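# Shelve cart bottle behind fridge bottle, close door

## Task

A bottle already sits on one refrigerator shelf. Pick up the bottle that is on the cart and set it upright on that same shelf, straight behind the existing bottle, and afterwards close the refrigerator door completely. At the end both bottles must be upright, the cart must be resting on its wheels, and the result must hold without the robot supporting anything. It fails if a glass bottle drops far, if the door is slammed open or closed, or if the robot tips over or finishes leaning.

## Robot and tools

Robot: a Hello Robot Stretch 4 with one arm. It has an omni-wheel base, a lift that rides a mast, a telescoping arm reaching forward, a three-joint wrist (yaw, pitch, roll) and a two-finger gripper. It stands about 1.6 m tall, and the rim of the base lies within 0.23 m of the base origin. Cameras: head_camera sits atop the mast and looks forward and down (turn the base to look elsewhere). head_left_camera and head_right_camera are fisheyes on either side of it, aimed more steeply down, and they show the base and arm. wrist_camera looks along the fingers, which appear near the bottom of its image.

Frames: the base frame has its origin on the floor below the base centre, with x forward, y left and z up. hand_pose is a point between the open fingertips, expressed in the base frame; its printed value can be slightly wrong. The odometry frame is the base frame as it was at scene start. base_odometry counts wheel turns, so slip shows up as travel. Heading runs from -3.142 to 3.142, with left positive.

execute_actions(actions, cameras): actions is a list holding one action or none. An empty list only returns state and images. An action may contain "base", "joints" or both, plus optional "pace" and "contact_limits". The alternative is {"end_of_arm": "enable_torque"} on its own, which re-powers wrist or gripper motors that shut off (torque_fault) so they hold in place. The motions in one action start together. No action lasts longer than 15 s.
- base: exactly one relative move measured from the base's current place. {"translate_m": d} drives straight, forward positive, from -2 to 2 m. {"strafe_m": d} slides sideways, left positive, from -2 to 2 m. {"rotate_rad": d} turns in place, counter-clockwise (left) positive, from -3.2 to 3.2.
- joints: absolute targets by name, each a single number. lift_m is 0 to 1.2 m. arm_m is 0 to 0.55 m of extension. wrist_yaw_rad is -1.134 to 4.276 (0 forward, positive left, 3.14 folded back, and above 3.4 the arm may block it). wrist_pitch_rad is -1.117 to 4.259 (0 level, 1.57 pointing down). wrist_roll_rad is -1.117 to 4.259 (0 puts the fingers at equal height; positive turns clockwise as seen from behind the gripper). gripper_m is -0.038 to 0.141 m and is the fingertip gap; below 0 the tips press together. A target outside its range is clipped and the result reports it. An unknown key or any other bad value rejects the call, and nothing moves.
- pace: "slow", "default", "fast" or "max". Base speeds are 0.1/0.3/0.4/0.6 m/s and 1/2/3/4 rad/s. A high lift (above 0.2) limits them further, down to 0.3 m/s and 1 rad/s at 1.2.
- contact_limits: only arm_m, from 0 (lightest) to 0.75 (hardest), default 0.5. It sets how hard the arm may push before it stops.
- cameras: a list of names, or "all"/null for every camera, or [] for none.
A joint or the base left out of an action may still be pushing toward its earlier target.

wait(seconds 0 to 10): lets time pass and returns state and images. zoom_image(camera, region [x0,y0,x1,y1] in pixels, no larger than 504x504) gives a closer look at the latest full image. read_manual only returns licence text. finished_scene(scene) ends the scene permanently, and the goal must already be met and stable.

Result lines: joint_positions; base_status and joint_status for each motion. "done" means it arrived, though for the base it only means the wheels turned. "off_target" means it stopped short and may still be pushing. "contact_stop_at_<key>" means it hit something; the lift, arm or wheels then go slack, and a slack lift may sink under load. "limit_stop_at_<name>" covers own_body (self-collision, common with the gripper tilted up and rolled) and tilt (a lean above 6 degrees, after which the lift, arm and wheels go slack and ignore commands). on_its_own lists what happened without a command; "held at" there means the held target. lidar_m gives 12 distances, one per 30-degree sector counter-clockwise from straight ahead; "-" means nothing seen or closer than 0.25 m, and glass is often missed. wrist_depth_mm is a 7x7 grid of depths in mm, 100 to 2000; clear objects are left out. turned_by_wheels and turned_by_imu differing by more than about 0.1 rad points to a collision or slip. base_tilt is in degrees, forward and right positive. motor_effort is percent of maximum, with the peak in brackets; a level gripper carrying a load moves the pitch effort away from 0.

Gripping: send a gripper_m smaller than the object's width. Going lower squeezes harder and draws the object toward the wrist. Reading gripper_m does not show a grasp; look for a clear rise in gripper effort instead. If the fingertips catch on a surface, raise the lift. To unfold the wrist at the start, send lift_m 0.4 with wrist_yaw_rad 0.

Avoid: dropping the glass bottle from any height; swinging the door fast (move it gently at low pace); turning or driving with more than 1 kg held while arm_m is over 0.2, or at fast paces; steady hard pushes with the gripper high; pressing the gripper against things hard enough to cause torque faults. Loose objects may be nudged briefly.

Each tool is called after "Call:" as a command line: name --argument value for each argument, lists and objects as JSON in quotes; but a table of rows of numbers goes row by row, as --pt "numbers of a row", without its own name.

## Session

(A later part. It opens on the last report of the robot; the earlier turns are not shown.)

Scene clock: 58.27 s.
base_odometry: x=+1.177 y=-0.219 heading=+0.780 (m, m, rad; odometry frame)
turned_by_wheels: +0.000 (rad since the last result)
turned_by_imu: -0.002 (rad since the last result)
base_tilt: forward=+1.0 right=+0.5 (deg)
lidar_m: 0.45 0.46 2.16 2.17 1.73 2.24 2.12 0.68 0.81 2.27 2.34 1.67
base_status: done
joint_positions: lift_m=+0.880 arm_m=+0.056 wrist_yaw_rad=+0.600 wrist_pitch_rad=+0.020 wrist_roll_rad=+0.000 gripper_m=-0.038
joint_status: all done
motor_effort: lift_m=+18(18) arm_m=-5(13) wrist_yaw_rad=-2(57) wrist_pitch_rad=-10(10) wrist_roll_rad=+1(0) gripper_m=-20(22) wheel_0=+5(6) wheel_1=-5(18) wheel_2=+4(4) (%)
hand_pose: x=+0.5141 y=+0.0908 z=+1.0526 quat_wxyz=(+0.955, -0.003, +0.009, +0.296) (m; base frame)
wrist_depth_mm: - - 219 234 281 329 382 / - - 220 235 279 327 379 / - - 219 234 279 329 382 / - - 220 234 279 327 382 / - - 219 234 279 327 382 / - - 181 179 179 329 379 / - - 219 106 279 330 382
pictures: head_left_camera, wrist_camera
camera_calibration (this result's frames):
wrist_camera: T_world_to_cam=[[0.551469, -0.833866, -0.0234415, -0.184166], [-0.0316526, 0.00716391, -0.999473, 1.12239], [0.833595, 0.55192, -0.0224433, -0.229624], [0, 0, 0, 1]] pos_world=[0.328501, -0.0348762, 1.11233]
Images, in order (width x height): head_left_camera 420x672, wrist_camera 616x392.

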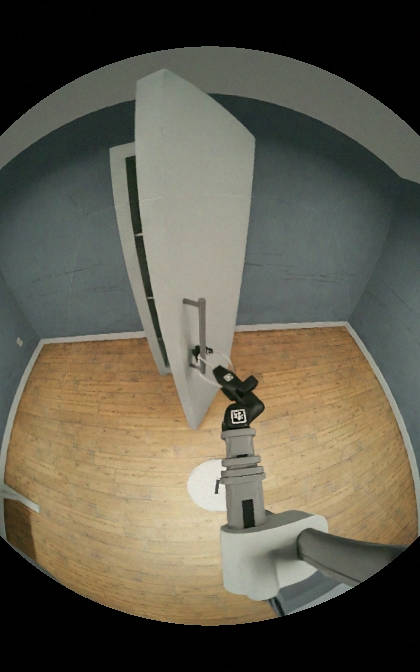

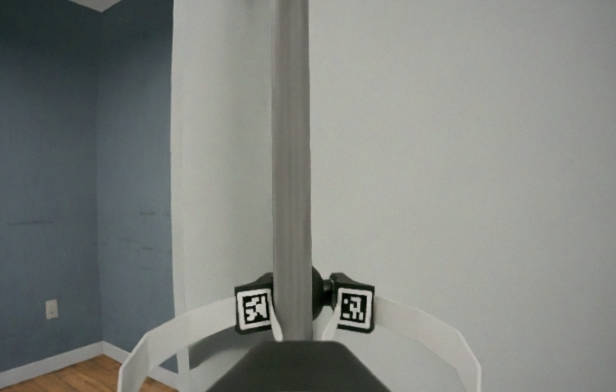

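Call:
execute_actions --actions '[{"joints":{"arm_m":0.045,"wrist_yaw_rad":0.72},"base":{"strafe_m":-0.11},"pace":"slow"}]' --cameras '["wrist_camera"]'

Call:
execute_actions --actions '[{"joints":{"arm_m":0.05,"wrist_yaw_rad":0.85},"base":{"strafe_m":-0.115},"pace":"slow"}]' --cameras '["wrist_camera"]'

Call:
execute_actions --actions '[{"joints":{"arm_m":0.075,"wrist_yaw_rad":0.98},"base":{"strafe_m":-0.11},"pace":"slow"}]' --cameras '["wrist_camera","head_left_camera"]'

Scene clock: 61.13 s.
base_odometry: x=+1.255 y=-0.297 heading=+0.780 (m, m, rad; odometry frame)
turned_by_wheels: +0.000 (rad since the last result)
turned_by_imu: +0.000 (rad since the last result)
base_tilt: forward=+0.9 right=+0.5 (deg)
lidar_m: 0.42 0.42 2.17 2.15 1.85 2.23 0.64 0.64 2.28 2.15 2.23 1.70
base_status: done
joint_positions: lift_m=+0.880 arm_m=+0.046 wrist_yaw_rad=+0.720 wrist_pitch_rad=+0.020 wrist_roll_rad=+0.000 gripper_m=-0.038
joint_status: all done
motor_effort: lift_m=+18(18) arm_m=-4(8) wrist_yaw_rad=-3(41) wrist_pitch_rad=-10(10) wrist_roll_rad=+1(1) gripper_m=-20(21) wheel_0=+3(9) wheel_1=-6(15) wheel_2=+3(0) (%)
hand_pose: x=+0.4912 y=+0.1244 z=+1.0526 quat_wxyz=(+0.936, -0.003, +0.009, +0.352) (m; base frame)
wrist_depth_mm: - - 213 229 278 334 392 / - - 213 229 278 332 389 / - - 213 229 277 329 394 / - - 213 229 277 329 392 / - - 213 211 277 330 392 / - - 181 182 179 330 389 / - - 209 106 278 332 392
pictures: wrist_camera
camera_calibration (this result's frames):
wrist_camera: T_world_to_cam=[[0.646771, -0.762324, -0.0234564, -0.199226], [-0.032281, 0.00336564, -0.999473, 1.1222], [0.762001, 0.647187, -0.0224317, -0.205705], [0, 0, 0, 1]] pos_world=[0.321827, -0.0225223, 1.11233]
Images, in order (width x height): wrist_camera 616x392.

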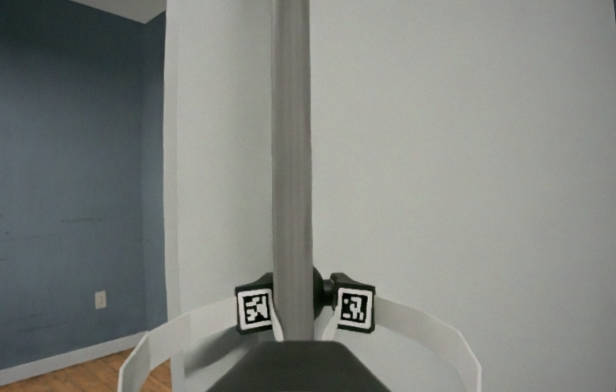

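Scene clock: 63.43 s.
base_odometry: x=+1.336 y=-0.379 heading=+0.780 (m, m, rad; odometry frame)
turned_by_wheels: +0.000 (rad since the last result)
turned_by_imu: +0.000 (rad since the last result)
base_tilt: forward=+1.0 right=+0.6 (deg)
lidar_m: 0.41 0.42 2.16 2.16 1.97 2.26 0.63 0.62 2.16 2.02 2.08 1.70
base_status: done
joint_positions: lift_m=+0.880 arm_m=+0.050 wrist_yaw_rad=+0.850 wrist_pitch_rad=+0.020 wrist_roll_rad=+0.001 gripper_m=-0.038
joint_status: all done
motor_effort: lift_m=+18(18) arm_m=+1(5) wrist_yaw_rad=-2(16) wrist_pitch_rad=-10(11) wrist_roll_rad=+1(1) gripper_m=-20(22) wheel_0=+5(9) wheel_1=-5(12) wheel_2=+1(2) (%)
hand_pose: x=+0.4768 y=+0.1590 z=+1.0526 quat_wxyz=(+0.911, -0.004, +0.009, +0.412) (m; base frame)
wrist_depth_mm: - - 213 244 282 340 404 / - - 214 174 282 338 402 / - - 215 173 282 338 407 / - - 215 173 281 338 404 / - - 214 212 281 336 407 / - - 181 182 179 338 399 / - - 209 106 282 338 402
pictures: wrist_camera
camera_calibration (this result's frames):
wrist_camera: T_world_to_cam=[[0.74022, -0.671951, -0.0235688, -0.222368], [-0.0324639, -0.00070557, -0.999473, 1.12239], [0.67158, 0.740595, -0.0223364, -0.188952], [0, 0, 0, 1]] pos_world=[0.327935, -0.00869177, 1.11233]
Images, in order (width x height): wrist_camera 616x392.

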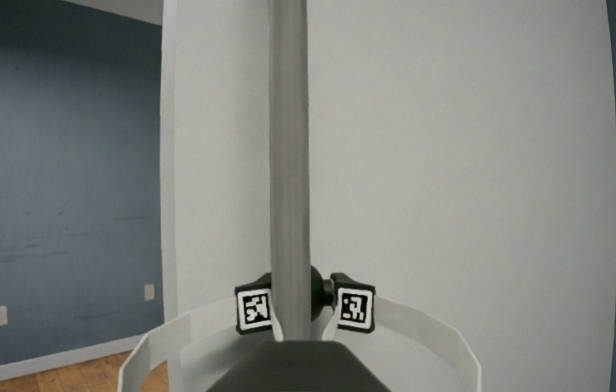

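Scene clock: 65.67 s.
base_odometry: x=+1.413 y=-0.457 heading=+0.780 (m, m, rad; odometry frame)
turned_by_wheels: +0.000 (rad since the last result)
turned_by_imu: +0.000 (rad since the last result)
base_tilt: forward=+1.0 right=+0.6 (deg)
lidar_m: 0.73 0.42 2.15 2.14 2.05 2.25 0.60 0.61 2.07 1.92 1.97 1.70
base_status: done
joint_positions: lift_m=+0.880 arm_m=+0.074 wrist_yaw_rad=+0.982 wrist_pitch_rad=+0.019 wrist_roll_rad=+0.001 gripper_m=-0.038
joint_status: all done
motor_effort: lift_m=+18(18) arm_m=+6(9) wrist_yaw_rad=-7(24) wrist_pitch_rad=-9(10) wrist_roll_rad=+1(1) gripper_m=-17(22) wheel_0=+3(15) wheel_1=-5(9) wheel_2=+2(2) (%)
hand_pose: x=+0.4779 y=+0.1912 z=+1.0527 quat_wxyz=(+0.882, -0.004, +0.009, +0.471) (m; base frame)
wrist_depth_mm: - - 210 240 279 340 407 / - - 210 240 279 338 404 / - - 211 239 278 336 407 / - - 210 239 277 334 407 / - - 210 169 278 336 407 / - - 181 167 179 336 402 / - - 205 106 279 338 407
pictures: head_left_camera, wrist_camera
camera_calibration (this result's frames):
wrist_camera: T_world_to_cam=[[0.822096, -0.56886, -0.0235703, -0.260316], [-0.0320311, -0.00487766, -0.999475, 1.12307], [0.568447, 0.82242, -0.0222311, -0.180044], [0, 0, 0, 1]] pos_world=[0.352324, 0.00546634, 1.11234]
Images, in order (width x height): head_left_camera 420x672, wrist_camera 616x392.

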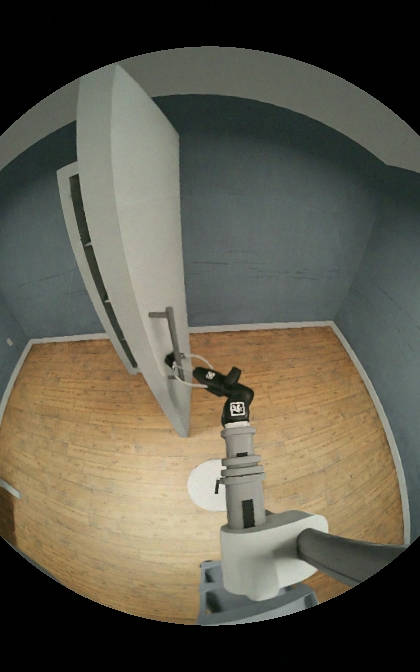

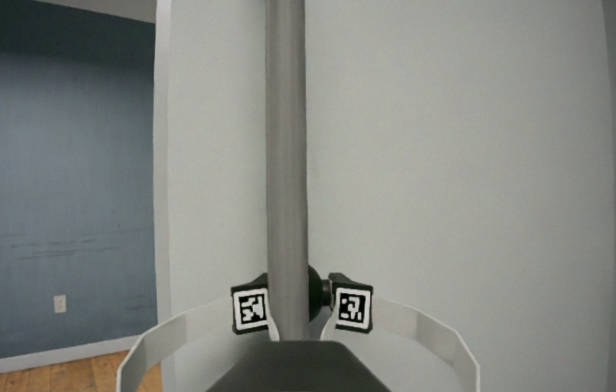

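Call:
execute_actions --actions '[{"joints":{"arm_m":0.12,"wrist_yaw_rad":1.18},"base":{"strafe_m":-0.12},"pace":"slow"}]' --cameras '["wrist_camera"]'

Call:
execute_actions --actions '[{"joints":{"gripper_m":0.05},"pace":"slow"}]' --cameras '["wrist_camera"]'

Call:
execute_actions --actions '[{"joints":{"arm_m":0.085},"base":{"strafe_m":-0.09},"pace":"slow"}]' --cameras '["wrist_camera","head_left_camera"]'

Scene clock: 68.63 s.
base_odometry: x=+1.497 y=-0.542 heading=+0.781 (m, m, rad; odometry frame)
turned_by_wheels: +0.001 (rad since the last result)
turned_by_imu: +0.001 (rad since the last result)
base_tilt: forward=+0.9 right=+0.5 (deg)
lidar_m: 1.28 0.43 2.20 2.17 2.21 0.67 0.59 0.58 1.94 1.79 1.89 1.73
base_status: done
joint_positions: lift_m=+0.880 arm_m=+0.119 wrist_yaw_rad=+1.191 wrist_pitch_rad=+0.019 wrist_roll_rad=+0.001 gripper_m=-0.038
joint_status: all done
on_its_own: wrist_yaw_rad is at rest, and its effort (-32) is outside its rest range (-13 to +13)
motor_effort: lift_m=+18(18) arm_m=+6(9) wrist_yaw_rad=-32(33) wrist_pitch_rad=-7(10) wrist_roll_rad=+0(0) gripper_m=-20(24) wheel_0=+10(10) wheel_1=-3(13) wheel_2=+1(6) (%)
hand_pose: x=+0.4781 y=+0.2354 z=+1.0528 quat_wxyz=(+0.828, -0.005, +0.008, +0.561) (m; base frame)
wrist_depth_mm: - - 226 251 283 325 368 / - - 227 251 282 322 366 / - - 227 251 281 322 368 / - - 226 250 281 322 368 / - - 226 250 281 320 368 / - - 182 181 181 322 364 / - - 225 106 281 324 366
pictures: wrist_camera
camera_calibration (this result's frames):
wrist_camera: T_world_to_cam=[[0.922278, -0.385795, -0.0237888, -0.326115], [-0.030384, -0.011006, -0.999478, 1.12405], [0.385332, 0.922519, -0.0218726, -0.152916], [0, 0, 0, 1]] pos_world=[0.393845, 0.0276254, 1.11236]
Images, in order (width x height): wrist_camera 616x392.

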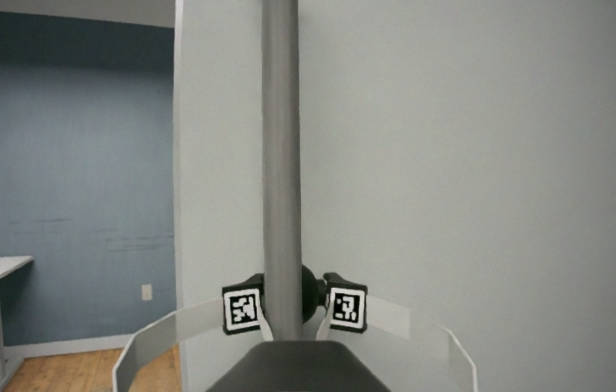

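Scene clock: 71.60 s.
base_odometry: x=+1.497 y=-0.542 heading=+0.781 (m, m, rad; odometry frame)
turned_by_wheels: +0.000 (rad since the last result)
turned_by_imu: -0.001 (rad since the last result)
base_tilt: forward=+1.0 right=+0.6 (deg)
lidar_m: 1.27 0.44 2.20 2.20 2.19 0.67 0.57 0.59 1.94 1.82 1.84 1.70
base_status: not commanded
joint_positions: lift_m=+0.880 arm_m=+0.119 wrist_yaw_rad=+1.180 wrist_pitch_rad=+0.019 wrist_roll_rad=+0.001 gripper_m=+0.050
joint_status: all done
motor_effort: lift_m=+18(18) arm_m=+5(6) wrist_yaw_rad=-1(34) wrist_pitch_rad=-8(10) wrist_roll_rad=-1(1) gripper_m=-4(22) wheel_0=+4(10) wheel_1=-2(3) wheel_2=+1(1) (%)
hand_pose: x=+0.4808 y=+0.2333 z=+1.0528 quat_wxyz=(+0.831, -0.005, +0.008, +0.556) (m; base frame)
wrist_depth_mm: - - 235 265 298 345 392 / - - 236 265 297 343 387 / - - 236 265 297 342 392 / - - 236 265 297 340 392 / - - 232 265 297 340 392 / - - 189 260 196 342 387 / - - 234 106 298 343 387
pictures: wrist_camera
camera_calibration (this result's frames):
wrist_camera: T_world_to_cam=[[0.917952, -0.395973, -0.0238666, -0.324931], [-0.0305757, -0.0106396, -0.999476, 1.12412], [0.395511, 0.918201, -0.0218738, -0.155931], [0, 0, 0, 1]] pos_world=[0.394314, 0.0264724, 1.11236]
Images, in order (width x height): wrist_camera 616x392.

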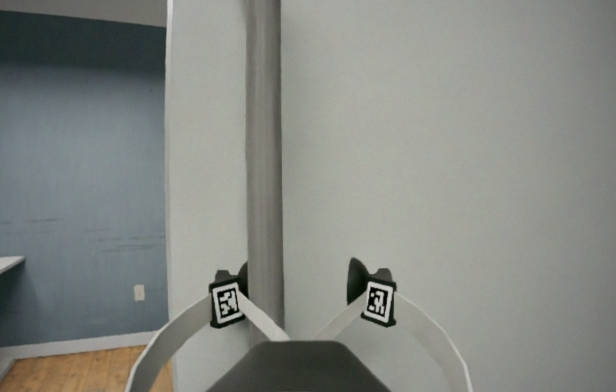

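Scene clock: 73.63 s.
base_odometry: x=+1.560 y=-0.605 heading=+0.780 (m, m, rad; odometry frame)
turned_by_wheels: +0.000 (rad since the last result)
turned_by_imu: +0.000 (rad since the last result)
base_tilt: forward=+1.0 right=+0.6 (deg)
lidar_m: 1.61 0.50 0.56 2.28 2.29 0.62 0.57 2.11 1.83 1.71 1.77 1.71
base_status: done
joint_positions: lift_m=+0.880 arm_m=+0.086 wrist_yaw_rad=+1.180 wrist_pitch_rad=+0.019 wrist_roll_rad=+0.001 gripper_m=+0.050
joint_status: all done
motor_effort: lift_m=+18(18) arm_m=-5(7) wrist_yaw_rad=-1(2) wrist_pitch_rad=-8(8) wrist_roll_rad=-1(0) gripper_m=-3(4) wheel_0=+3(9) wheel_1=-6(10) wheel_2=+0(1) (%)
hand_pose: x=+0.4475 y=+0.2334 z=+1.0528 quat_wxyz=(+0.831, -0.005, +0.008, +0.556) (m; base frame)
wrist_depth_mm: - - 329 355 402 469 535 / - - 329 355 402 466 539 / - - 329 355 399 462 535 / - - 327 355 399 462 530 / - - 329 355 399 462 535 / - - 195 347 196 462 539 / - - 332 106 399 466 535
pictures: head_left_camera, wrist_camera
camera_calibration (this result's frames):
wrist_camera: T_world_to_cam=[[0.918058, -0.395726, -0.0238666, -0.294372], [-0.0305729, -0.0106477, -0.999476, 1.1231], [0.395264, 0.918307, -0.0218737, -0.142689], [0, 0, 0, 1]] pos_world=[0.360987, 0.0265004, 1.11236]
Images, in order (width x height): head_left_camera 420x672, wrist_camera 616x392.

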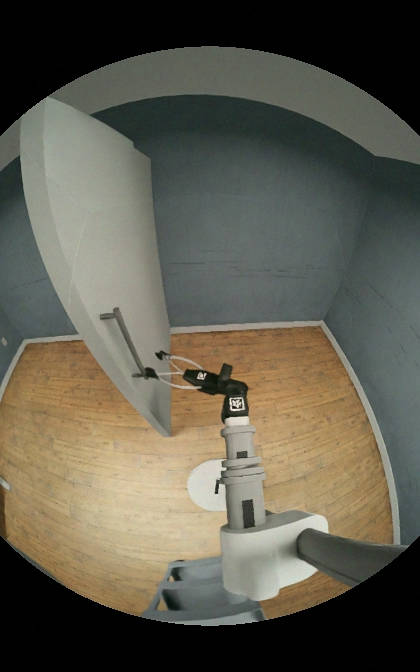

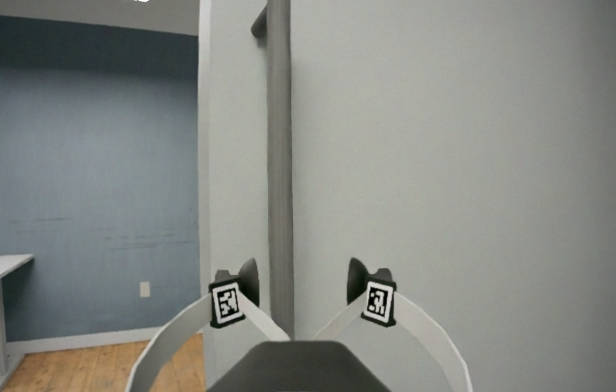

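*The door stays open.* The cart is right behind, so I'll turn clockwise.

Call:
execute_actions --actions '[{"joints":{"arm_m":0,"wrist_yaw_rad":0,"wrist_pitch_rad":0.5,"lift_m":1.0,"gripper_m":0.13},"base":{"rotate_rad":-3.14}}]'

Scene clock: 76.87 s.
base_odometry: x=+1.560 y=-0.606 heading=-2.359 (m, m, rad; odometry frame)
turned_by_wheels: -3.139 (rad since the last result)
turned_by_imu: -3.126 (rad since the last result)
base_tilt: forward=+1.1 right=+0.5 (deg)
lidar_m: 0.55 2.11 1.83 1.71 1.76 1.73 1.62 0.50 0.53 2.25 2.26 0.65
base_status: done
joint_positions: lift_m=+1.000 arm_m=+0.002 wrist_yaw_rad=+0.000 wrist_pitch_rad=+0.502 wrist_roll_rad=+0.001 gripper_m=+0.130
joint_status: all done
joint sent to its limit — the command would take arm_m past its lower limit, so that joint was sent only as far as its limit.
motor_effort: lift_m=+21(23) arm_m=-5(8) wrist_yaw_rad=-1(11) wrist_pitch_rad=-6(5) wrist_roll_rad=-1(1) gripper_m=+0(3) wheel_0=+3(6) wheel_1=+4(15) wheel_2=+3(10) (%)
hand_pose: x=+0.4259 y=-0.0874 z=+1.0393 quat_wxyz=(+0.969, +0.000, +0.248, +0.000) (m; base frame)
wrist_depth_mm: 1618 1708 1708 1756 1756 1756 1756 / 1708 1756 1863 1921 1863 1863 1921 / 1921 1921 1060 1078 1983 - - / - - 878 878 750 - - / 1983 - 676 676 668 1921 1983 / 1618 1499 473 492 508 1537 1618 / 1366 1336 521 106 820 1336 1366
pictures: head_camera, head_left_camera, head_right_camera, wrist_camera
camera_calibration (this result's frames):
wrist_camera: T_world_to_cam=[[-0.0253441, -0.999586, -0.0136567, -0.0634565], [-0.482777, 0.0242008, -0.875409, 1.17226], [0.875376, -0.0155933, -0.483191, 0.353464], [0, 0, 0, 1]] pos_world=[0.254916, -0.086288, 1.19613]
Images, in order (width x height): head_camera 420x560, head_left_camera 420x672, head_right_camera 420x672, wrist_camera 616x392.

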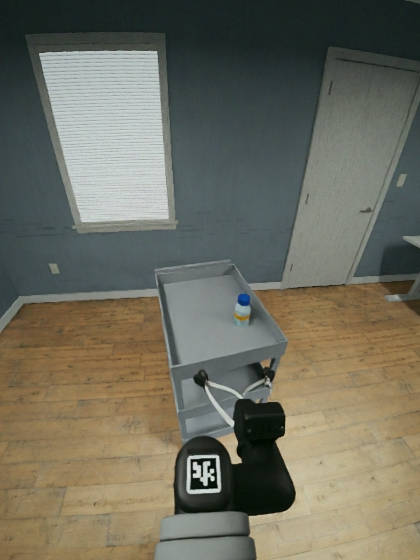

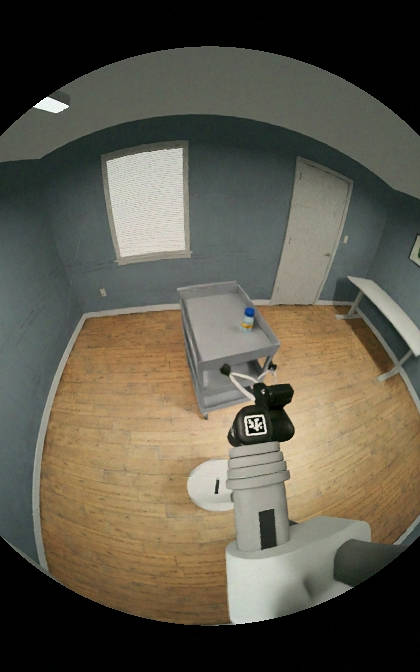

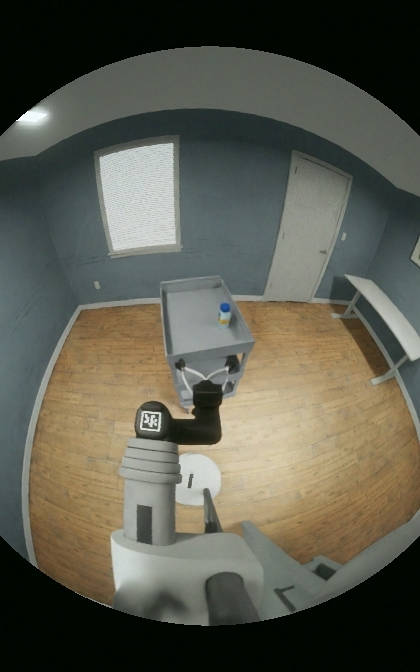

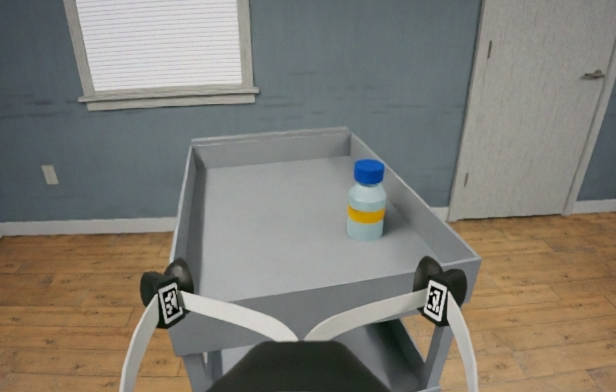

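Call:
execute_actions --actions '[{"base":{"strafe_m":-0.11},"joints":{"lift_m":0.88,"arm_m":0.38}}]' --cameras '["wrist_camera"]'

Scene clock: 79.53 s.
base_odometry: x=+1.483 y=-0.528 heading=-2.359 (m, m, rad; odometry frame)
turned_by_wheels: +0.000 (rad since the last result)
turned_by_imu: +0.000 (rad since the last result)
base_tilt: forward=+1.0 right=+0.6 (deg)
lidar_m: 0.58 0.57 1.93 1.82 1.88 1.72 1.27 0.44 2.17 2.17 2.14 0.68
base_status: done
joint_positions: lift_m=+0.880 arm_m=+0.379 wrist_yaw_rad=+0.000 wrist_pitch_rad=+0.502 wrist_roll_rad=+0.001 gripper_m=+0.130
joint_status: all done
motor_effort: lift_m=+16(20) arm_m=+5(3) wrist_yaw_rad=-3(0) wrist_pitch_rad=-7(7) wrist_roll_rad=+0(0) gripper_m=-1(0) wheel_0=+0(9) wheel_1=-3(14) wheel_2=+0(3) (%)
hand_pose: x=+0.8030 y=-0.0874 z=+0.9196 quat_wxyz=(+0.969, +0.000, +0.248, +0.000) (m; base frame)
wrist_depth_mm: 1336 1336 1336 1397 1430 1430 1430 / 1430 1397 1464 1499 1499 1499 1537 / 1499 647 661 699 1618 1661 1661 / 559 615 603 574 1756 1808 1863 / 466 469 469 268 430 1756 1756 / 375 353 353 273 322 1397 1430 / 322 315 329 106 319 283 1205
pictures: wrist_camera
camera_calibration (this result's frames):
wrist_camera: T_world_to_cam=[[-0.0252528, -0.999588, -0.0136476, -0.0555912], [-0.483102, 0.0241544, -0.875231, 1.24965], [0.8752, -0.0155088, -0.483513, -0.0339955], [0, 0, 0, 1]] pos_world=[0.632059, -0.0862801, 1.07654]
Images, in order (width x height): wrist_camera 616x392.

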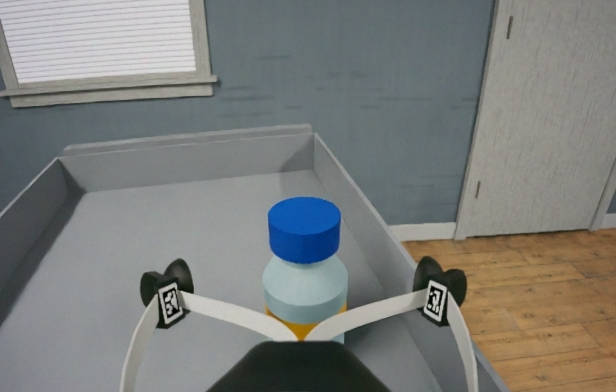

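Call:
execute_actions --actions '[{"joints":{"arm_m":0.445,"gripper_m":0.105},"pace":"slow"}]' --cameras '[]'

Call:
execute_actions --actions '[{"joints":{"lift_m":0.832},"pace":"slow"}]' --cameras '["wrist_camera"]'

Call:
execute_actions --actions '[{"joints":{"gripper_m":0.02}}]' --cameras '["wrist_camera"]'

Call:
execute_actions --actions '[{"joints":{"lift_m":0.95},"pace":"slow"}]' --cameras '["wrist_camera"]'

Scene clock: 82.00 s.
base_odometry: x=+1.483 y=-0.528 heading=-2.359 (m, m, rad; odometry frame)
turned_by_wheels: +0.000 (rad since the last result)
turned_by_imu: +0.000 (rad since the last result)
base_tilt: forward=+1.1 right=+0.5 (deg)
lidar_m: 0.58 0.61 1.94 1.84 1.89 1.74 1.27 0.42 2.15 2.14 2.16 0.66
base_status: not commanded
joint_positions: lift_m=+0.880 arm_m=+0.444 wrist_yaw_rad=+0.000 wrist_pitch_rad=+0.502 wrist_roll_rad=+0.001 gripper_m=+0.105
joint_status: all done
motor_effort: lift_m=+16(16) arm_m=+5(6) wrist_yaw_rad=-2(3) wrist_pitch_rad=-8(9) wrist_roll_rad=+0(1) gripper_m=-1(1) wheel_0=+1(0) wheel_1=-3(3) wheel_2=+0(0) (%)
hand_pose: x=+0.8680 y=-0.0874 z=+0.9196 quat_wxyz=(+0.969, +0.000, +0.248, +0.000) (m; base frame)
wrist_depth_mm: 1281 1308 1281 1366 1366 1366 1366 / 1336 1397 1397 1397 1430 1464 1430 / 1464 1430 1464 1464 1537 1576 1618 / 544 564 591 574 1708 1708 1708 / 466 466 469 231 433 1808 1756 / 375 377 213 196 202 1430 1430 / 322 315 330 106 317 1205 1229
pictures: none
No camera images: the call's "cameras" was empty. Leave "cameras" out to get every camera's image.

Scene clock: 83.27 s.
base_odometry: x=+1.483 y=-0.528 heading=-2.359 (m, m, rad; odometry frame)
turned_by_wheels: +0.000 (rad since the last result)
turned_by_imu: +0.000 (rad since the last result)
base_tilt: forward=+1.0 right=+0.5 (deg)
lidar_m: 0.58 0.58 1.96 1.83 1.87 1.70 1.28 0.44 2.16 2.16 2.17 0.68
base_status: not commanded
joint_positions: lift_m=+0.832 arm_m=+0.444 wrist_yaw_rad=+0.000 wrist_pitch_rad=+0.502 wrist_roll_rad=+0.001 gripper_m=+0.105
joint_status: all done
motor_effort: lift_m=+16(17) arm_m=+5(5) wrist_yaw_rad=+0(2) wrist_pitch_rad=-7(9) wrist_roll_rad=-1(0) gripper_m=-2(0) wheel_0=+0(0) wheel_1=-3(3) wheel_2=+0(0) (%)
hand_pose: x=+0.8680 y=-0.0874 z=+0.8717 quat_wxyz=(+0.969, +0.000, +0.248, +0.000) (m; base frame)
wrist_depth_mm: 1281 1308 1308 1336 1366 1336 1366 / 1336 1366 1397 1430 1464 1430 1464 / 544 559 574 591 1576 1576 1576 / 508 508 504 195 1618 1708 1756 / 387 387 389 179 351 1708 1661 / 310 310 200 190 202 1281 1366 / 268 262 273 106 271 198 1182
pictures: wrist_camera
camera_calibration (this result's frames):
wrist_camera: T_world_to_cam=[[-0.0252833, -0.999587, -0.0136474, -0.0545863], [-0.483102, 0.024169, -0.875231, 1.23906], [0.875199, -0.0155357, -0.483513, -0.114061], [0, 0, 0, 1]] pos_world=[0.697037, -0.0862826, 1.02857]
Images, in order (width x height): wrist_camera 616x392.

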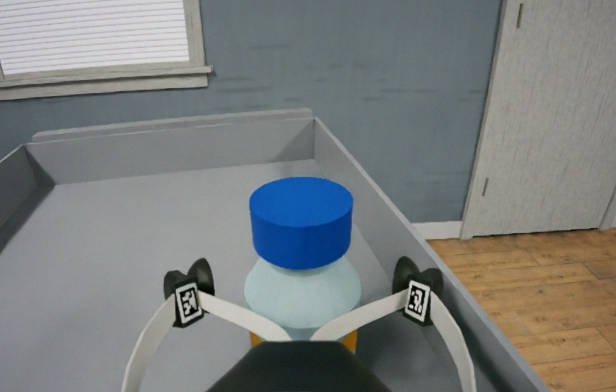

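Scene clock: 84.93 s.
base_odometry: x=+1.483 y=-0.528 heading=-2.359 (m, m, rad; odometry frame)
turned_by_wheels: +0.000 (rad since the last result)
turned_by_imu: +0.000 (rad since the last result)
base_tilt: forward=+1.1 right=+0.6 (deg)
lidar_m: 0.57 0.59 1.97 1.83 1.88 1.71 1.28 0.43 2.18 2.14 2.15 0.67
base_status: not commanded
joint_positions: lift_m=+0.832 arm_m=+0.444 wrist_yaw_rad=+0.000 wrist_pitch_rad=+0.505 wrist_roll_rad=+0.001 gripper_m=+0.020
joint_status: all done
motor_effort: lift_m=+17(17) arm_m=+5(5) wrist_yaw_rad=-1(2) wrist_pitch_rad=-18(16) wrist_roll_rad=+0(0) gripper_m=-23(24) wheel_0=+0(0) wheel_1=-3(3) wheel_2=+0(0) (%)
hand_pose: x=+0.8676 y=-0.0874 z=+0.8708 quat_wxyz=(+0.968, +0.000, +0.250, +0.000) (m; base frame)
wrist_depth_mm: 1281 1281 1308 1336 1336 1366 1366 / 1336 1366 1397 1430 1464 1464 1464 / 530 554 580 585 1537 1576 1618 / 500 496 496 180 1661 1708 1756 / 379 384 384 159 325 1708 1708 / 306 310 185 176 186 249 1336 / 264 258 262 106 260 198 1160
pictures: wrist_camera
camera_calibration (this result's frames):
wrist_camera: T_world_to_cam=[[-0.025235, -0.999589, -0.0135665, -0.0546981], [-0.485875, 0.024124, -0.873695, 1.23915], [0.873664, -0.0154561, -0.486285, -0.11039], [0, 0, 0, 1]] pos_world=[0.697136, -0.0862751, 1.02822]
Images, in order (width x height): wrist_camera 616x392.

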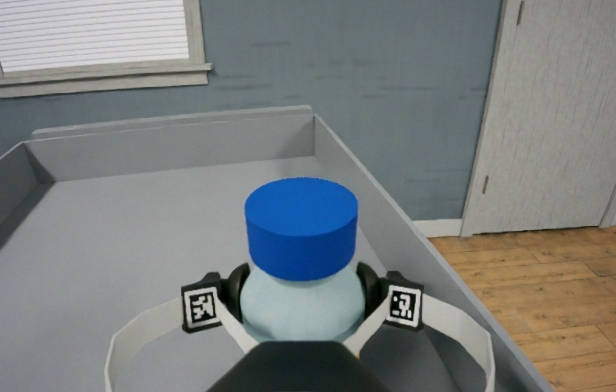

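Scene clock: 86.77 s.
base_odometry: x=+1.483 y=-0.528 heading=-2.359 (m, m, rad; odometry frame)
turned_by_wheels: +0.000 (rad since the last result)
turned_by_imu: +0.000 (rad since the last result)
base_tilt: forward=+1.1 right=+0.6 (deg)
lidar_m: 0.59 0.59 1.96 1.84 1.87 1.70 1.29 0.43 2.17 2.16 2.17 0.68
base_status: not commanded
joint_positions: lift_m=+0.950 arm_m=+0.444 wrist_yaw_rad=+0.000 wrist_pitch_rad=+0.505 wrist_roll_rad=+0.001 gripper_m=+0.020
joint_status: all done
motor_effort: lift_m=+23(24) arm_m=+4(5) wrist_yaw_rad=-2(2) wrist_pitch_rad=-17(17) wrist_roll_rad=-1(1) gripper_m=-23(24) wheel_0=+0(1) wheel_1=-3(3) wheel_2=+0(0) (%)
hand_pose: x=+0.8675 y=-0.0874 z=+0.9882 quat_wxyz=(+0.968, +0.000, +0.250, +0.000) (m; base frame)
wrist_depth_mm: 1281 1281 1308 1336 1336 1336 1366 / 1366 1366 1397 1430 1430 1430 1464 / 1464 1499 1499 1537 1576 1576 1576 / 1576 615 627 181 1708 1708 1708 / 535 580 574 159 1808 1808 1863 / 462 469 185 176 186 1537 1499 / 399 389 394 106 387 1281 1308
pictures: wrist_camera
camera_calibration (this result's frames):
wrist_camera: T_world_to_cam=[[-0.0252365, -0.999589, -0.0135638, -0.0531067], [-0.485971, 0.024124, -0.873642, 1.34177], [0.87361, -0.0154561, -0.486381, -0.0531331], [0, 0, 0, 1]] pos_world=[0.697141, -0.0862751, 1.14567]
Images, in order (width x height): wrist_camera 616x392.

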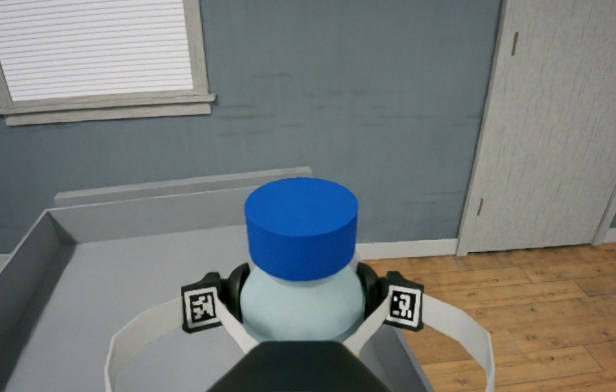

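Call:
execute_actions --actions '[{"joints":{"arm_m":0.0}}]' --cameras '[]'

Call:
execute_actions --actions '[{"base":{"strafe_m":-0.82}}]' --cameras '[]'

Call:
execute_actions --actions '[{"base":{"rotate_rad":-3.12},"pace":"slow"}]' --cameras '["head_camera","wrist_camera"]'

Scene clock: 89.73 s.
base_odometry: x=+1.483 y=-0.528 heading=-2.359 (m, m, rad; odometry frame)
turned_by_wheels: +0.000 (rad since the last result)
turned_by_imu: +0.000 (rad since the last result)
base_tilt: forward=+1.0 right=+0.6 (deg)
lidar_m: 0.58 0.59 1.96 1.84 1.90 1.72 1.27 0.45 2.16 2.13 2.16 0.68
base_status: not commanded
joint_positions: lift_m=+0.950 arm_m=+0.002 wrist_yaw_rad=+0.000 wrist_pitch_rad=+0.506 wrist_roll_rad=+0.001 gripper_m=+0.020
joint_status: all done
joint sent to its limit — the command would take arm_m past its lower limit, so that joint was sent only as far as its limit.
motor_effort: lift_m=+23(23) arm_m=-5(7) wrist_yaw_rad=-2(2) wrist_pitch_rad=-19(20) wrist_roll_rad=-1(0) gripper_m=-23(22) wheel_0=+0(0) wheel_1=-3(3) wheel_2=+0(0) (%)
hand_pose: x=+0.4253 y=-0.0875 z=+0.9881 quat_wxyz=(+0.968, +0.000, +0.250, +0.000) (m; base frame)
wrist_depth_mm: 1708 1708 1708 1756 1756 1756 1808 / 1756 1808 1808 1863 1921 1863 1921 / 1921 1921 991 1008 - - - / - 759 750 181 - - - / 1863 554 466 158 530 1921 1863 / 1537 455 185 176 186 1537 1499 / 1308 741 759 106 1255 1281 1308
pictures: none
No camera images: the call's "cameras" was empty. Leave "cameras" out to get every camera's image.

Scene clock: 93.80 s.
base_odometry: x=+0.905 y=+0.054 heading=-2.359 (m, m, rad; odometry frame)
turned_by_wheels: +0.000 (rad since the last result)
turned_by_imu: +0.001 (rad since the last result)
base_tilt: forward=+1.1 right=+0.6 (deg)
lidar_m: 2.13 0.89 0.93 2.66 0.63 0.71 1.00 1.59 2.09 2.05 1.35 1.69
base_status: done
joint_positions: lift_m=+0.950 arm_m=+0.002 wrist_yaw_rad=+0.000 wrist_pitch_rad=+0.506 wrist_roll_rad=+0.001 gripper_m=+0.020
joint_status: not commanded
motor_effort: lift_m=+23(23) arm_m=-5(5) wrist_yaw_rad=-2(2) wrist_pitch_rad=-19(18) wrist_roll_rad=-1(0) gripper_m=-23(21) wheel_0=+1(9) wheel_1=-3(14) wheel_2=+0(1) (%)
hand_pose: x=+0.4253 y=-0.0874 z=+0.9881 quat_wxyz=(+0.968, +0.000, +0.250, +0.000) (m; base frame)
wrist_depth_mm: 1708 1756 1756 1756 1808 1808 1921 / 1863 1863 1921 1863 1921 1983 1921 / 1921 1983 - - - - - / - - - 180 - - - / 1138 1921 1921 159 1921 1921 1863 / 1281 1430 186 176 186 1537 1499 / 1118 1255 1308 106 1281 1281 1308
pictures: none
No camera images: the call's "cameras" was empty. Leave "cameras" out to get every camera's image.

Scene clock: 98.20 s.
base_odometry: x=+0.905 y=+0.054 heading=+0.805 (m, m, rad; odometry frame)
turned_by_wheels: -3.119 (rad since the last result)
turned_by_imu: -3.106 (rad since the last result)
base_tilt: forward=+1.1 right=+0.5 (deg)
lidar_m: 1.00 1.59 2.09 2.05 1.38 1.76 2.15 0.86 0.95 2.65 0.62 0.73
base_status: done
joint_positions: lift_m=+0.950 arm_m=+0.002 wrist_yaw_rad=+0.000 wrist_pitch_rad=+0.506 wrist_roll_rad=+0.001 gripper_m=+0.020
joint_status: not commanded
motor_effort: lift_m=+23(23) arm_m=-5(4) wrist_yaw_rad=-2(3) wrist_pitch_rad=-18(19) wrist_roll_rad=+0(1) gripper_m=-23(22) wheel_0=+2(7) wheel_1=+5(9) wheel_2=+3(7) (%)
hand_pose: x=+0.4253 y=-0.0874 z=+0.9882 quat_wxyz=(+0.968, +0.000, +0.250, +0.000) (m; base frame)
wrist_depth_mm: 1182 1182 715 1098 1098 741 574 / 1255 1281 960 1160 1078 759 569 / 1366 1366 917 1281 1255 820 580 / 1464 1499 1464 181 1229 831 585 / 1618 1618 1618 159 1078 820 585 / 1537 1537 185 176 186 715 585 / 1308 1281 1281 106 1205 759 597
pictures: head_camera, wrist_camera
camera_calibration (this result's frames):
wrist_camera: T_world_to_cam=[[-0.025531, -0.999582, -0.0135469, -0.0642328], [-0.486337, 0.0242591, -0.873434, 1.12676], [0.873398, -0.0157113, -0.486754, 0.333621], [0, 0, 0, 1]] pos_world=[0.254963, -0.0862987, 1.14568]
Images, in order (width x height): head_camera 420x560, wrist_camera 616x392.

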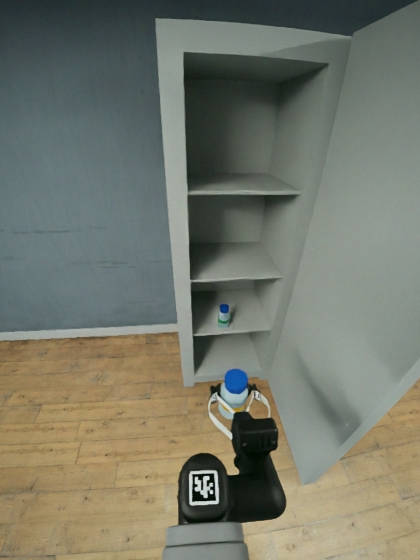

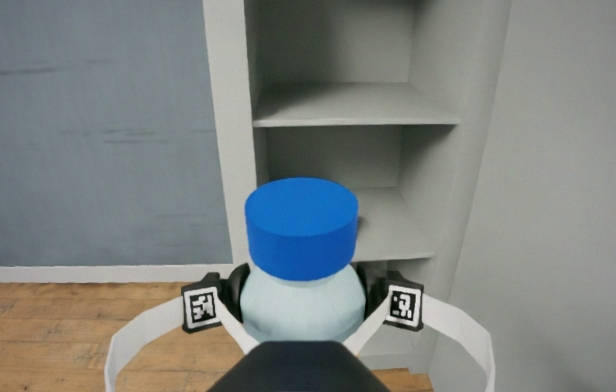

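Call:
execute_actions --actions '[{"base":{"translate_m":0.4},"joints":{"lift_m":0.62}}]' --cameras '[]'

Call:
execute_actions --actions '[{"base":{"strafe_m":-0.16},"joints":{"arm_m":0.15},"pace":"slow"}]' --cameras '["head_camera","wrist_camera"]'

Scene clock: 101.43 s.
base_odometry: x=+1.182 y=+0.342 heading=+0.806 (m, m, rad; odometry frame)
turned_by_wheels: +0.001 (rad since the last result)
turned_by_imu: -0.001 (rad since the last result)
base_tilt: forward=+0.9 right=+0.6 (deg)
lidar_m: 0.58 1.17 1.56 2.09 1.57 1.83 2.55 1.22 1.40 0.47 0.51 0.64
base_status: done
joint_positions: lift_m=+0.620 arm_m=+0.002 wrist_yaw_rad=+0.000 wrist_pitch_rad=+0.506 wrist_roll_rad=+0.001 gripper_m=+0.020
joint_status: all done
motor_effort: lift_m=+18(22) arm_m=-5(5) wrist_yaw_rad=-3(0) wrist_pitch_rad=-18(19) wrist_roll_rad=+0(0) gripper_m=-23(22) wheel_0=+3(8) wheel_1=+4(10) wheel_2=-1(10) (%)
hand_pose: x=+0.4253 y=-0.0874 z=+0.6586 quat_wxyz=(+0.968, +0.000, +0.250, +0.000) (m; base frame)
wrist_depth_mm: 820 332 559 741 750 661 484 / 878 355 559 788 798 668 488 / 946 387 549 820 809 683 484 / 1025 1008 459 180 585 603 496 / 1118 1118 452 158 500 609 504 / 1078 1060 185 175 186 609 539 / 946 917 549 106 788 647 591
pictures: none
No camera images: the call's "cameras" was empty. Leave "cameras" out to get every camera's image.

Scene clock: 104.20 s.
base_odometry: x=+1.297 y=+0.231 heading=+0.805 (m, m, rad; odometry frame)
turned_by_wheels: +0.000 (rad since the last result)
turned_by_imu: -0.001 (rad since the last result)
base_tilt: forward=+1.0 right=+0.7 (deg)
lidar_m: 0.60 0.62 1.57 2.24 1.71 2.04 2.55 1.15 2.63 0.31 0.32 0.46
base_status: done
joint_positions: lift_m=+0.620 arm_m=+0.149 wrist_yaw_rad=+0.000 wrist_pitch_rad=+0.506 wrist_roll_rad=+0.001 gripper_m=+0.020
joint_status: all done
motor_effort: lift_m=+17(17) arm_m=+5(7) wrist_yaw_rad=-3(2) wrist_pitch_rad=-19(18) wrist_roll_rad=+0(1) gripper_m=-23(22) wheel_0=+2(7) wheel_1=-6(10) wheel_2=+0(0) (%)
hand_pose: x=+0.5724 y=-0.0874 z=+0.6586 quat_wxyz=(+0.968, +0.000, +0.250, +0.000) (m; base frame)
wrist_depth_mm: 410 585 609 615 609 355 - / 402 621 647 654 647 364 266 / 402 621 699 699 691 370 271 / 402 564 345 180 580 375 285 / 397 477 347 158 477 377 307 / 370 387 185 176 186 351 343 / 382 480 750 106 640 384 368
pictures: head_camera, wrist_camera
camera_calibration (this result's frames):
wrist_camera: T_world_to_cam=[[-0.0254273, -0.999585, -0.0135472, -0.064974], [-0.486328, 0.0242088, -0.873441, 0.910472], [0.873406, -0.0156209, -0.486742, 0.0447008], [0, 0, 0, 1]] pos_world=[0.402094, -0.0862902, 0.816121]
Images, in order (width x height): head_camera 420x560, wrist_camera 616x392.

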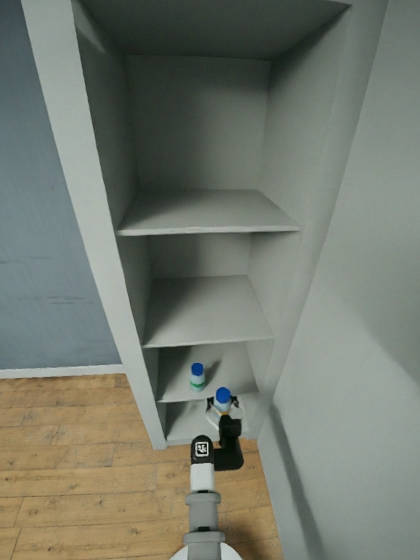

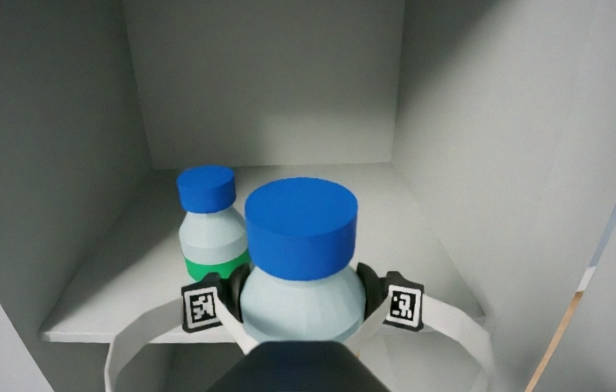

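Call:
execute_actions --actions '[{"base":{"strafe_m":-0.03},"joints":{"arm_m":0.41},"pace":"slow","contact_limits":{"arm_m":0.2}}]' --cameras '["head_left_camera","wrist_camera"]'

Call:
execute_actions --actions '[{"joints":{"lift_m":0.562},"pace":"slow"}]' --cameras '["wrist_camera"]'

Scene clock: 108.47 s.
base_odometry: x=+1.319 y=+0.211 heading=+0.805 (m, m, rad; odometry frame)
turned_by_wheels: +0.000 (rad since the last result)
turned_by_imu: -0.001 (rad since the last result)
base_tilt: forward=+1.1 right=+0.7 (deg)
lidar_m: 0.61 0.63 1.58 2.27 1.73 2.05 2.56 1.13 2.60 0.29 0.29 0.44
base_status: done
joint_positions: lift_m=+0.620 arm_m=+0.409 wrist_yaw_rad=+0.000 wrist_pitch_rad=+0.506 wrist_roll_rad=+0.001 gripper_m=+0.020
joint_status: all done
motor_effort: lift_m=+18(17) arm_m=+5(9) wrist_yaw_rad=-1(1) wrist_pitch_rad=-18(18) wrist_roll_rad=-1(0) gripper_m=-21(23) wheel_0=+2(4) wheel_1=-6(9) wheel_2=+0(1) (%)
contact_limits: arm_m 0.2
hand_pose: x=+0.8324 y=-0.0874 z=+0.6586 quat_wxyz=(+0.968, +0.000, +0.250, +0.000) (m; base frame)
wrist_depth_mm: 362 366 373 377 379 274 - / 384 392 397 404 404 279 211 / 413 421 430 436 433 285 215 / 442 455 459 181 466 289 211 / 439 477 477 159 452 291 212 / 382 384 186 176 186 254 218 / 329 320 325 106 325 268 -
pictures: head_left_camera, wrist_camera
camera_calibration (this result's frames):
wrist_camera: T_world_to_cam=[[-0.0254022, -0.999586, -0.0135472, -0.0583773], [-0.486329, 0.0241965, -0.873441, 1.03692], [0.873407, -0.015599, -0.486742, -0.18239], [0, 0, 0, 1]] pos_world=[0.662102, -0.0862881, 0.816121]
Images, in order (width x height): head_left_camera 420x672, wrist_camera 616x392.

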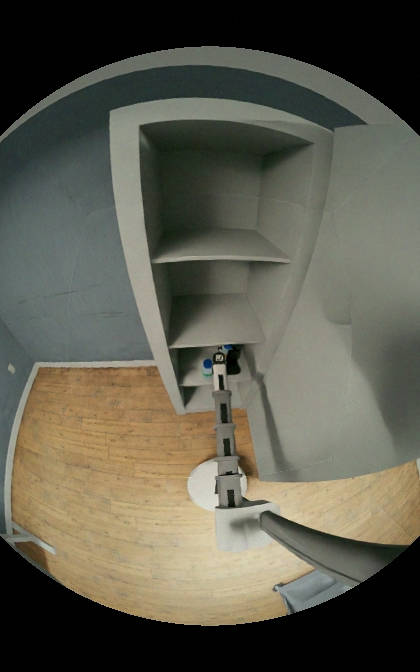

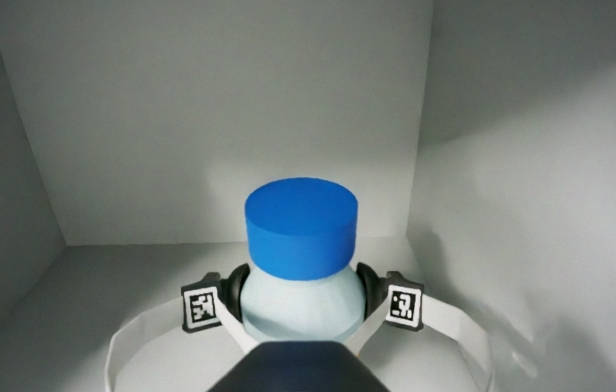

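Scene clock: 109.83 s.
base_odometry: x=+1.319 y=+0.211 heading=+0.805 (m, m, rad; odometry frame)
turned_by_wheels: +0.000 (rad since the last result)
turned_by_imu: +0.000 (rad since the last result)
base_tilt: forward=+1.1 right=+0.6 (deg)
lidar_m: 0.59 0.63 1.57 2.29 1.72 2.04 2.51 1.13 2.61 0.28 0.32 0.41
base_status: not commanded
joint_positions: lift_m=+0.562 arm_m=+0.409 wrist_yaw_rad=+0.000 wrist_pitch_rad=+0.506 wrist_roll_rad=+0.001 gripper_m=+0.020
joint_status: all done
motor_effort: lift_m=+17(16) arm_m=+5(5) wrist_yaw_rad=-3(0) wrist_pitch_rad=-19(19) wrist_roll_rad=+0(1) gripper_m=-23(23) wheel_0=+2(2) wheel_1=-6(6) wheel_2=+0(0) (%)
hand_pose: x=+0.8324 y=-0.0874 z=+0.6006 quat_wxyz=(+0.968, +0.000, +0.250, +0.000) (m; base frame)
wrist_depth_mm: 362 366 373 377 377 274 - / 384 392 397 404 407 281 212 / 413 421 427 436 436 286 216 / 439 449 455 181 459 289 211 / 377 379 382 158 377 290 213 / 304 307 185 176 186 255 218 / 263 256 260 106 259 248 -
pictures: wrist_camera
camera_calibration (this result's frames):
wrist_camera: T_world_to_cam=[[-0.0254023, -0.999586, -0.013547, -0.0591626], [-0.486329, 0.0241964, -0.873441, 0.986292], [0.873407, -0.0155991, -0.486742, -0.210607], [0, 0, 0, 1]] pos_world=[0.662105, -0.0862881, 0.758155]
Images, in order (width x height): wrist_camera 616x392.

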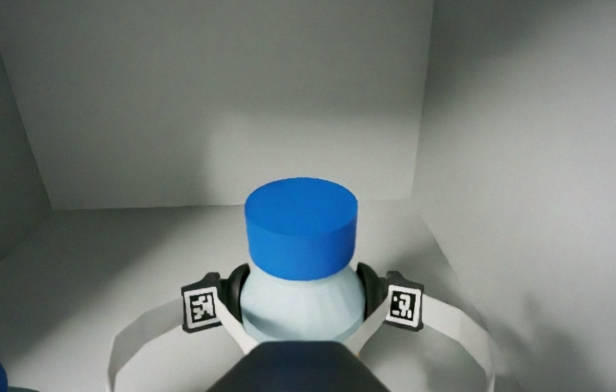

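Call:
execute_actions --actions '[{"joints":{"gripper_m":0.09},"pace":"slow"}]' --cameras '[]'

Call:
execute_actions --actions '[{"joints":{"arm_m":0.17}}]' --cameras '["wrist_camera"]'

Call:
execute_actions --actions '[{"base":{"strafe_m":0.125},"joints":{"gripper_m":0.12},"pace":"slow"}]' --cameras '["wrist_camera"]'

Scene clock: 113.03 s.
base_odometry: x=+1.319 y=+0.211 heading=+0.805 (m, m, rad; odometry frame)
turned_by_wheels: +0.000 (rad since the last result)
turned_by_imu: +0.000 (rad since the last result)
base_tilt: forward=+1.0 right=+0.6 (deg)
lidar_m: 0.60 0.62 1.57 2.27 1.73 2.04 2.55 1.12 2.57 0.27 0.31 0.42
base_status: not commanded
joint_positions: lift_m=+0.562 arm_m=+0.409 wrist_yaw_rad=+0.000 wrist_pitch_rad=+0.502 wrist_roll_rad=+0.001 gripper_m=+0.090
joint_status: all done
motor_effort: lift_m=+17(17) arm_m=+5(5) wrist_yaw_rad=-1(2) wrist_pitch_rad=-7(18) wrist_roll_rad=-1(0) gripper_m=-1(23) wheel_0=+2(2) wheel_1=-6(6) wheel_2=+0(0) (%)
hand_pose: x=+0.8330 y=-0.0874 z=+0.6016 quat_wxyz=(+0.969, +0.000, +0.248, +0.000) (m; base frame)
wrist_depth_mm: 362 366 370 377 377 274 - / 384 389 397 402 404 279 211 / 415 421 424 436 433 285 216 / 439 449 452 191 459 289 211 / 384 387 387 177 387 291 212 / 307 312 196 189 198 286 217 / 265 259 271 106 270 251 -
pictures: none
No camera images: the call's "cameras" was empty. Leave "cameras" out to get every camera's image.

Scene clock: 114.87 s.
base_odometry: x=+1.319 y=+0.211 heading=+0.805 (m, m, rad; odometry frame)
turned_by_wheels: +0.000 (rad since the last result)
turned_by_imu: +0.000 (rad since the last result)
base_tilt: forward=+1.1 right=+0.6 (deg)
lidar_m: 0.61 0.63 1.58 2.27 1.73 2.03 2.53 1.14 2.58 0.29 0.31 0.42
base_status: not commanded
joint_positions: lift_m=+0.562 arm_m=+0.171 wrist_yaw_rad=+0.000 wrist_pitch_rad=+0.502 wrist_roll_rad=+0.001 gripper_m=+0.090
joint_status: all done
motor_effort: lift_m=+17(17) arm_m=-5(6) wrist_yaw_rad=-1(3) wrist_pitch_rad=-10(9) wrist_roll_rad=+0(1) gripper_m=-1(2) wheel_0=+2(2) wheel_1=-6(6) wheel_2=+0(0) (%)
hand_pose: x=+0.5946 y=-0.0874 z=+0.6016 quat_wxyz=(+0.969, +0.000, +0.248, +0.000) (m; base frame)
wrist_depth_mm: 455 574 585 597 554 300 - / 449 609 627 627 574 306 226 / 449 544 654 413 585 312 237 / 449 452 477 439 477 317 254 / 384 355 355 389 387 317 281 / 324 325 197 329 198 317 312 / 439 554 741 106 615 338 332
pictures: wrist_camera
camera_calibration (this result's frames):
wrist_camera: T_world_to_cam=[[-0.0254576, -0.999583, -0.0136397, -0.0651287], [-0.483157, 0.0242475, -0.875198, 0.870613], [0.875164, -0.0156903, -0.483573, -0.00541452], [0, 0, 0, 1]] pos_world=[0.423723, -0.0862967, 0.758452]
Images, in order (width x height): wrist_camera 616x392.

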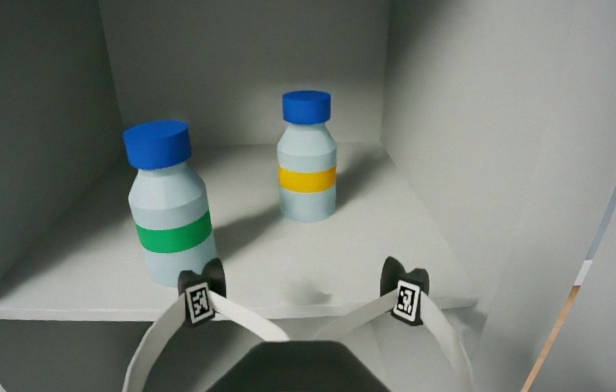

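Scene clock: 117.27 s.
base_odometry: x=+1.229 y=+0.297 heading=+0.805 (m, m, rad; odometry frame)
turned_by_wheels: +0.000 (rad since the last result)
turned_by_imu: +0.000 (rad since the last result)
base_tilt: forward=+1.1 right=+0.6 (deg)
lidar_m: 0.58 0.63 1.57 2.12 1.63 1.90 2.55 1.18 2.71 0.42 0.42 0.59
base_status: done
joint_positions: lift_m=+0.562 arm_m=+0.171 wrist_yaw_rad=+0.000 wrist_pitch_rad=+0.502 wrist_roll_rad=+0.001 gripper_m=+0.120
joint_status: all done
motor_effort: lift_m=+17(17) arm_m=-5(5) wrist_yaw_rad=-1(1) wrist_pitch_rad=-9(7) wrist_roll_rad=-1(1) gripper_m=-1(1) wheel_0=-3(9) wheel_1=+5(11) wheel_2=+0(1) (%)
hand_pose: x=+0.5946 y=-0.0874 z=+0.6016 quat_wxyz=(+0.969, +0.000, +0.248, +0.000) (m; base frame)
wrist_depth_mm: 271 404 585 585 597 525 384 / 264 407 615 627 627 535 392 / 265 407 647 296 413 544 397 / 264 404 504 304 439 480 392 / 263 368 389 329 387 382 370 / 276 312 315 317 315 332 382 / 296 349 715 106 741 512 402
pictures: wrist_camera
camera_calibration (this result's frames):
wrist_camera: T_world_to_cam=[[-0.0254571, -0.999583, -0.0136397, -0.0651289], [-0.483157, 0.0242473, -0.875198, 0.870613], [0.875164, -0.0156899, -0.483572, -0.00541359], [0, 0, 0, 1]] pos_world=[0.423722, -0.0862967, 0.758452]
Images, in order (width x height): wrist_camera 616x392.

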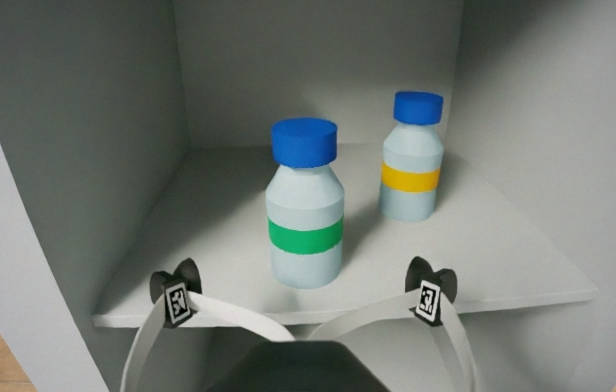

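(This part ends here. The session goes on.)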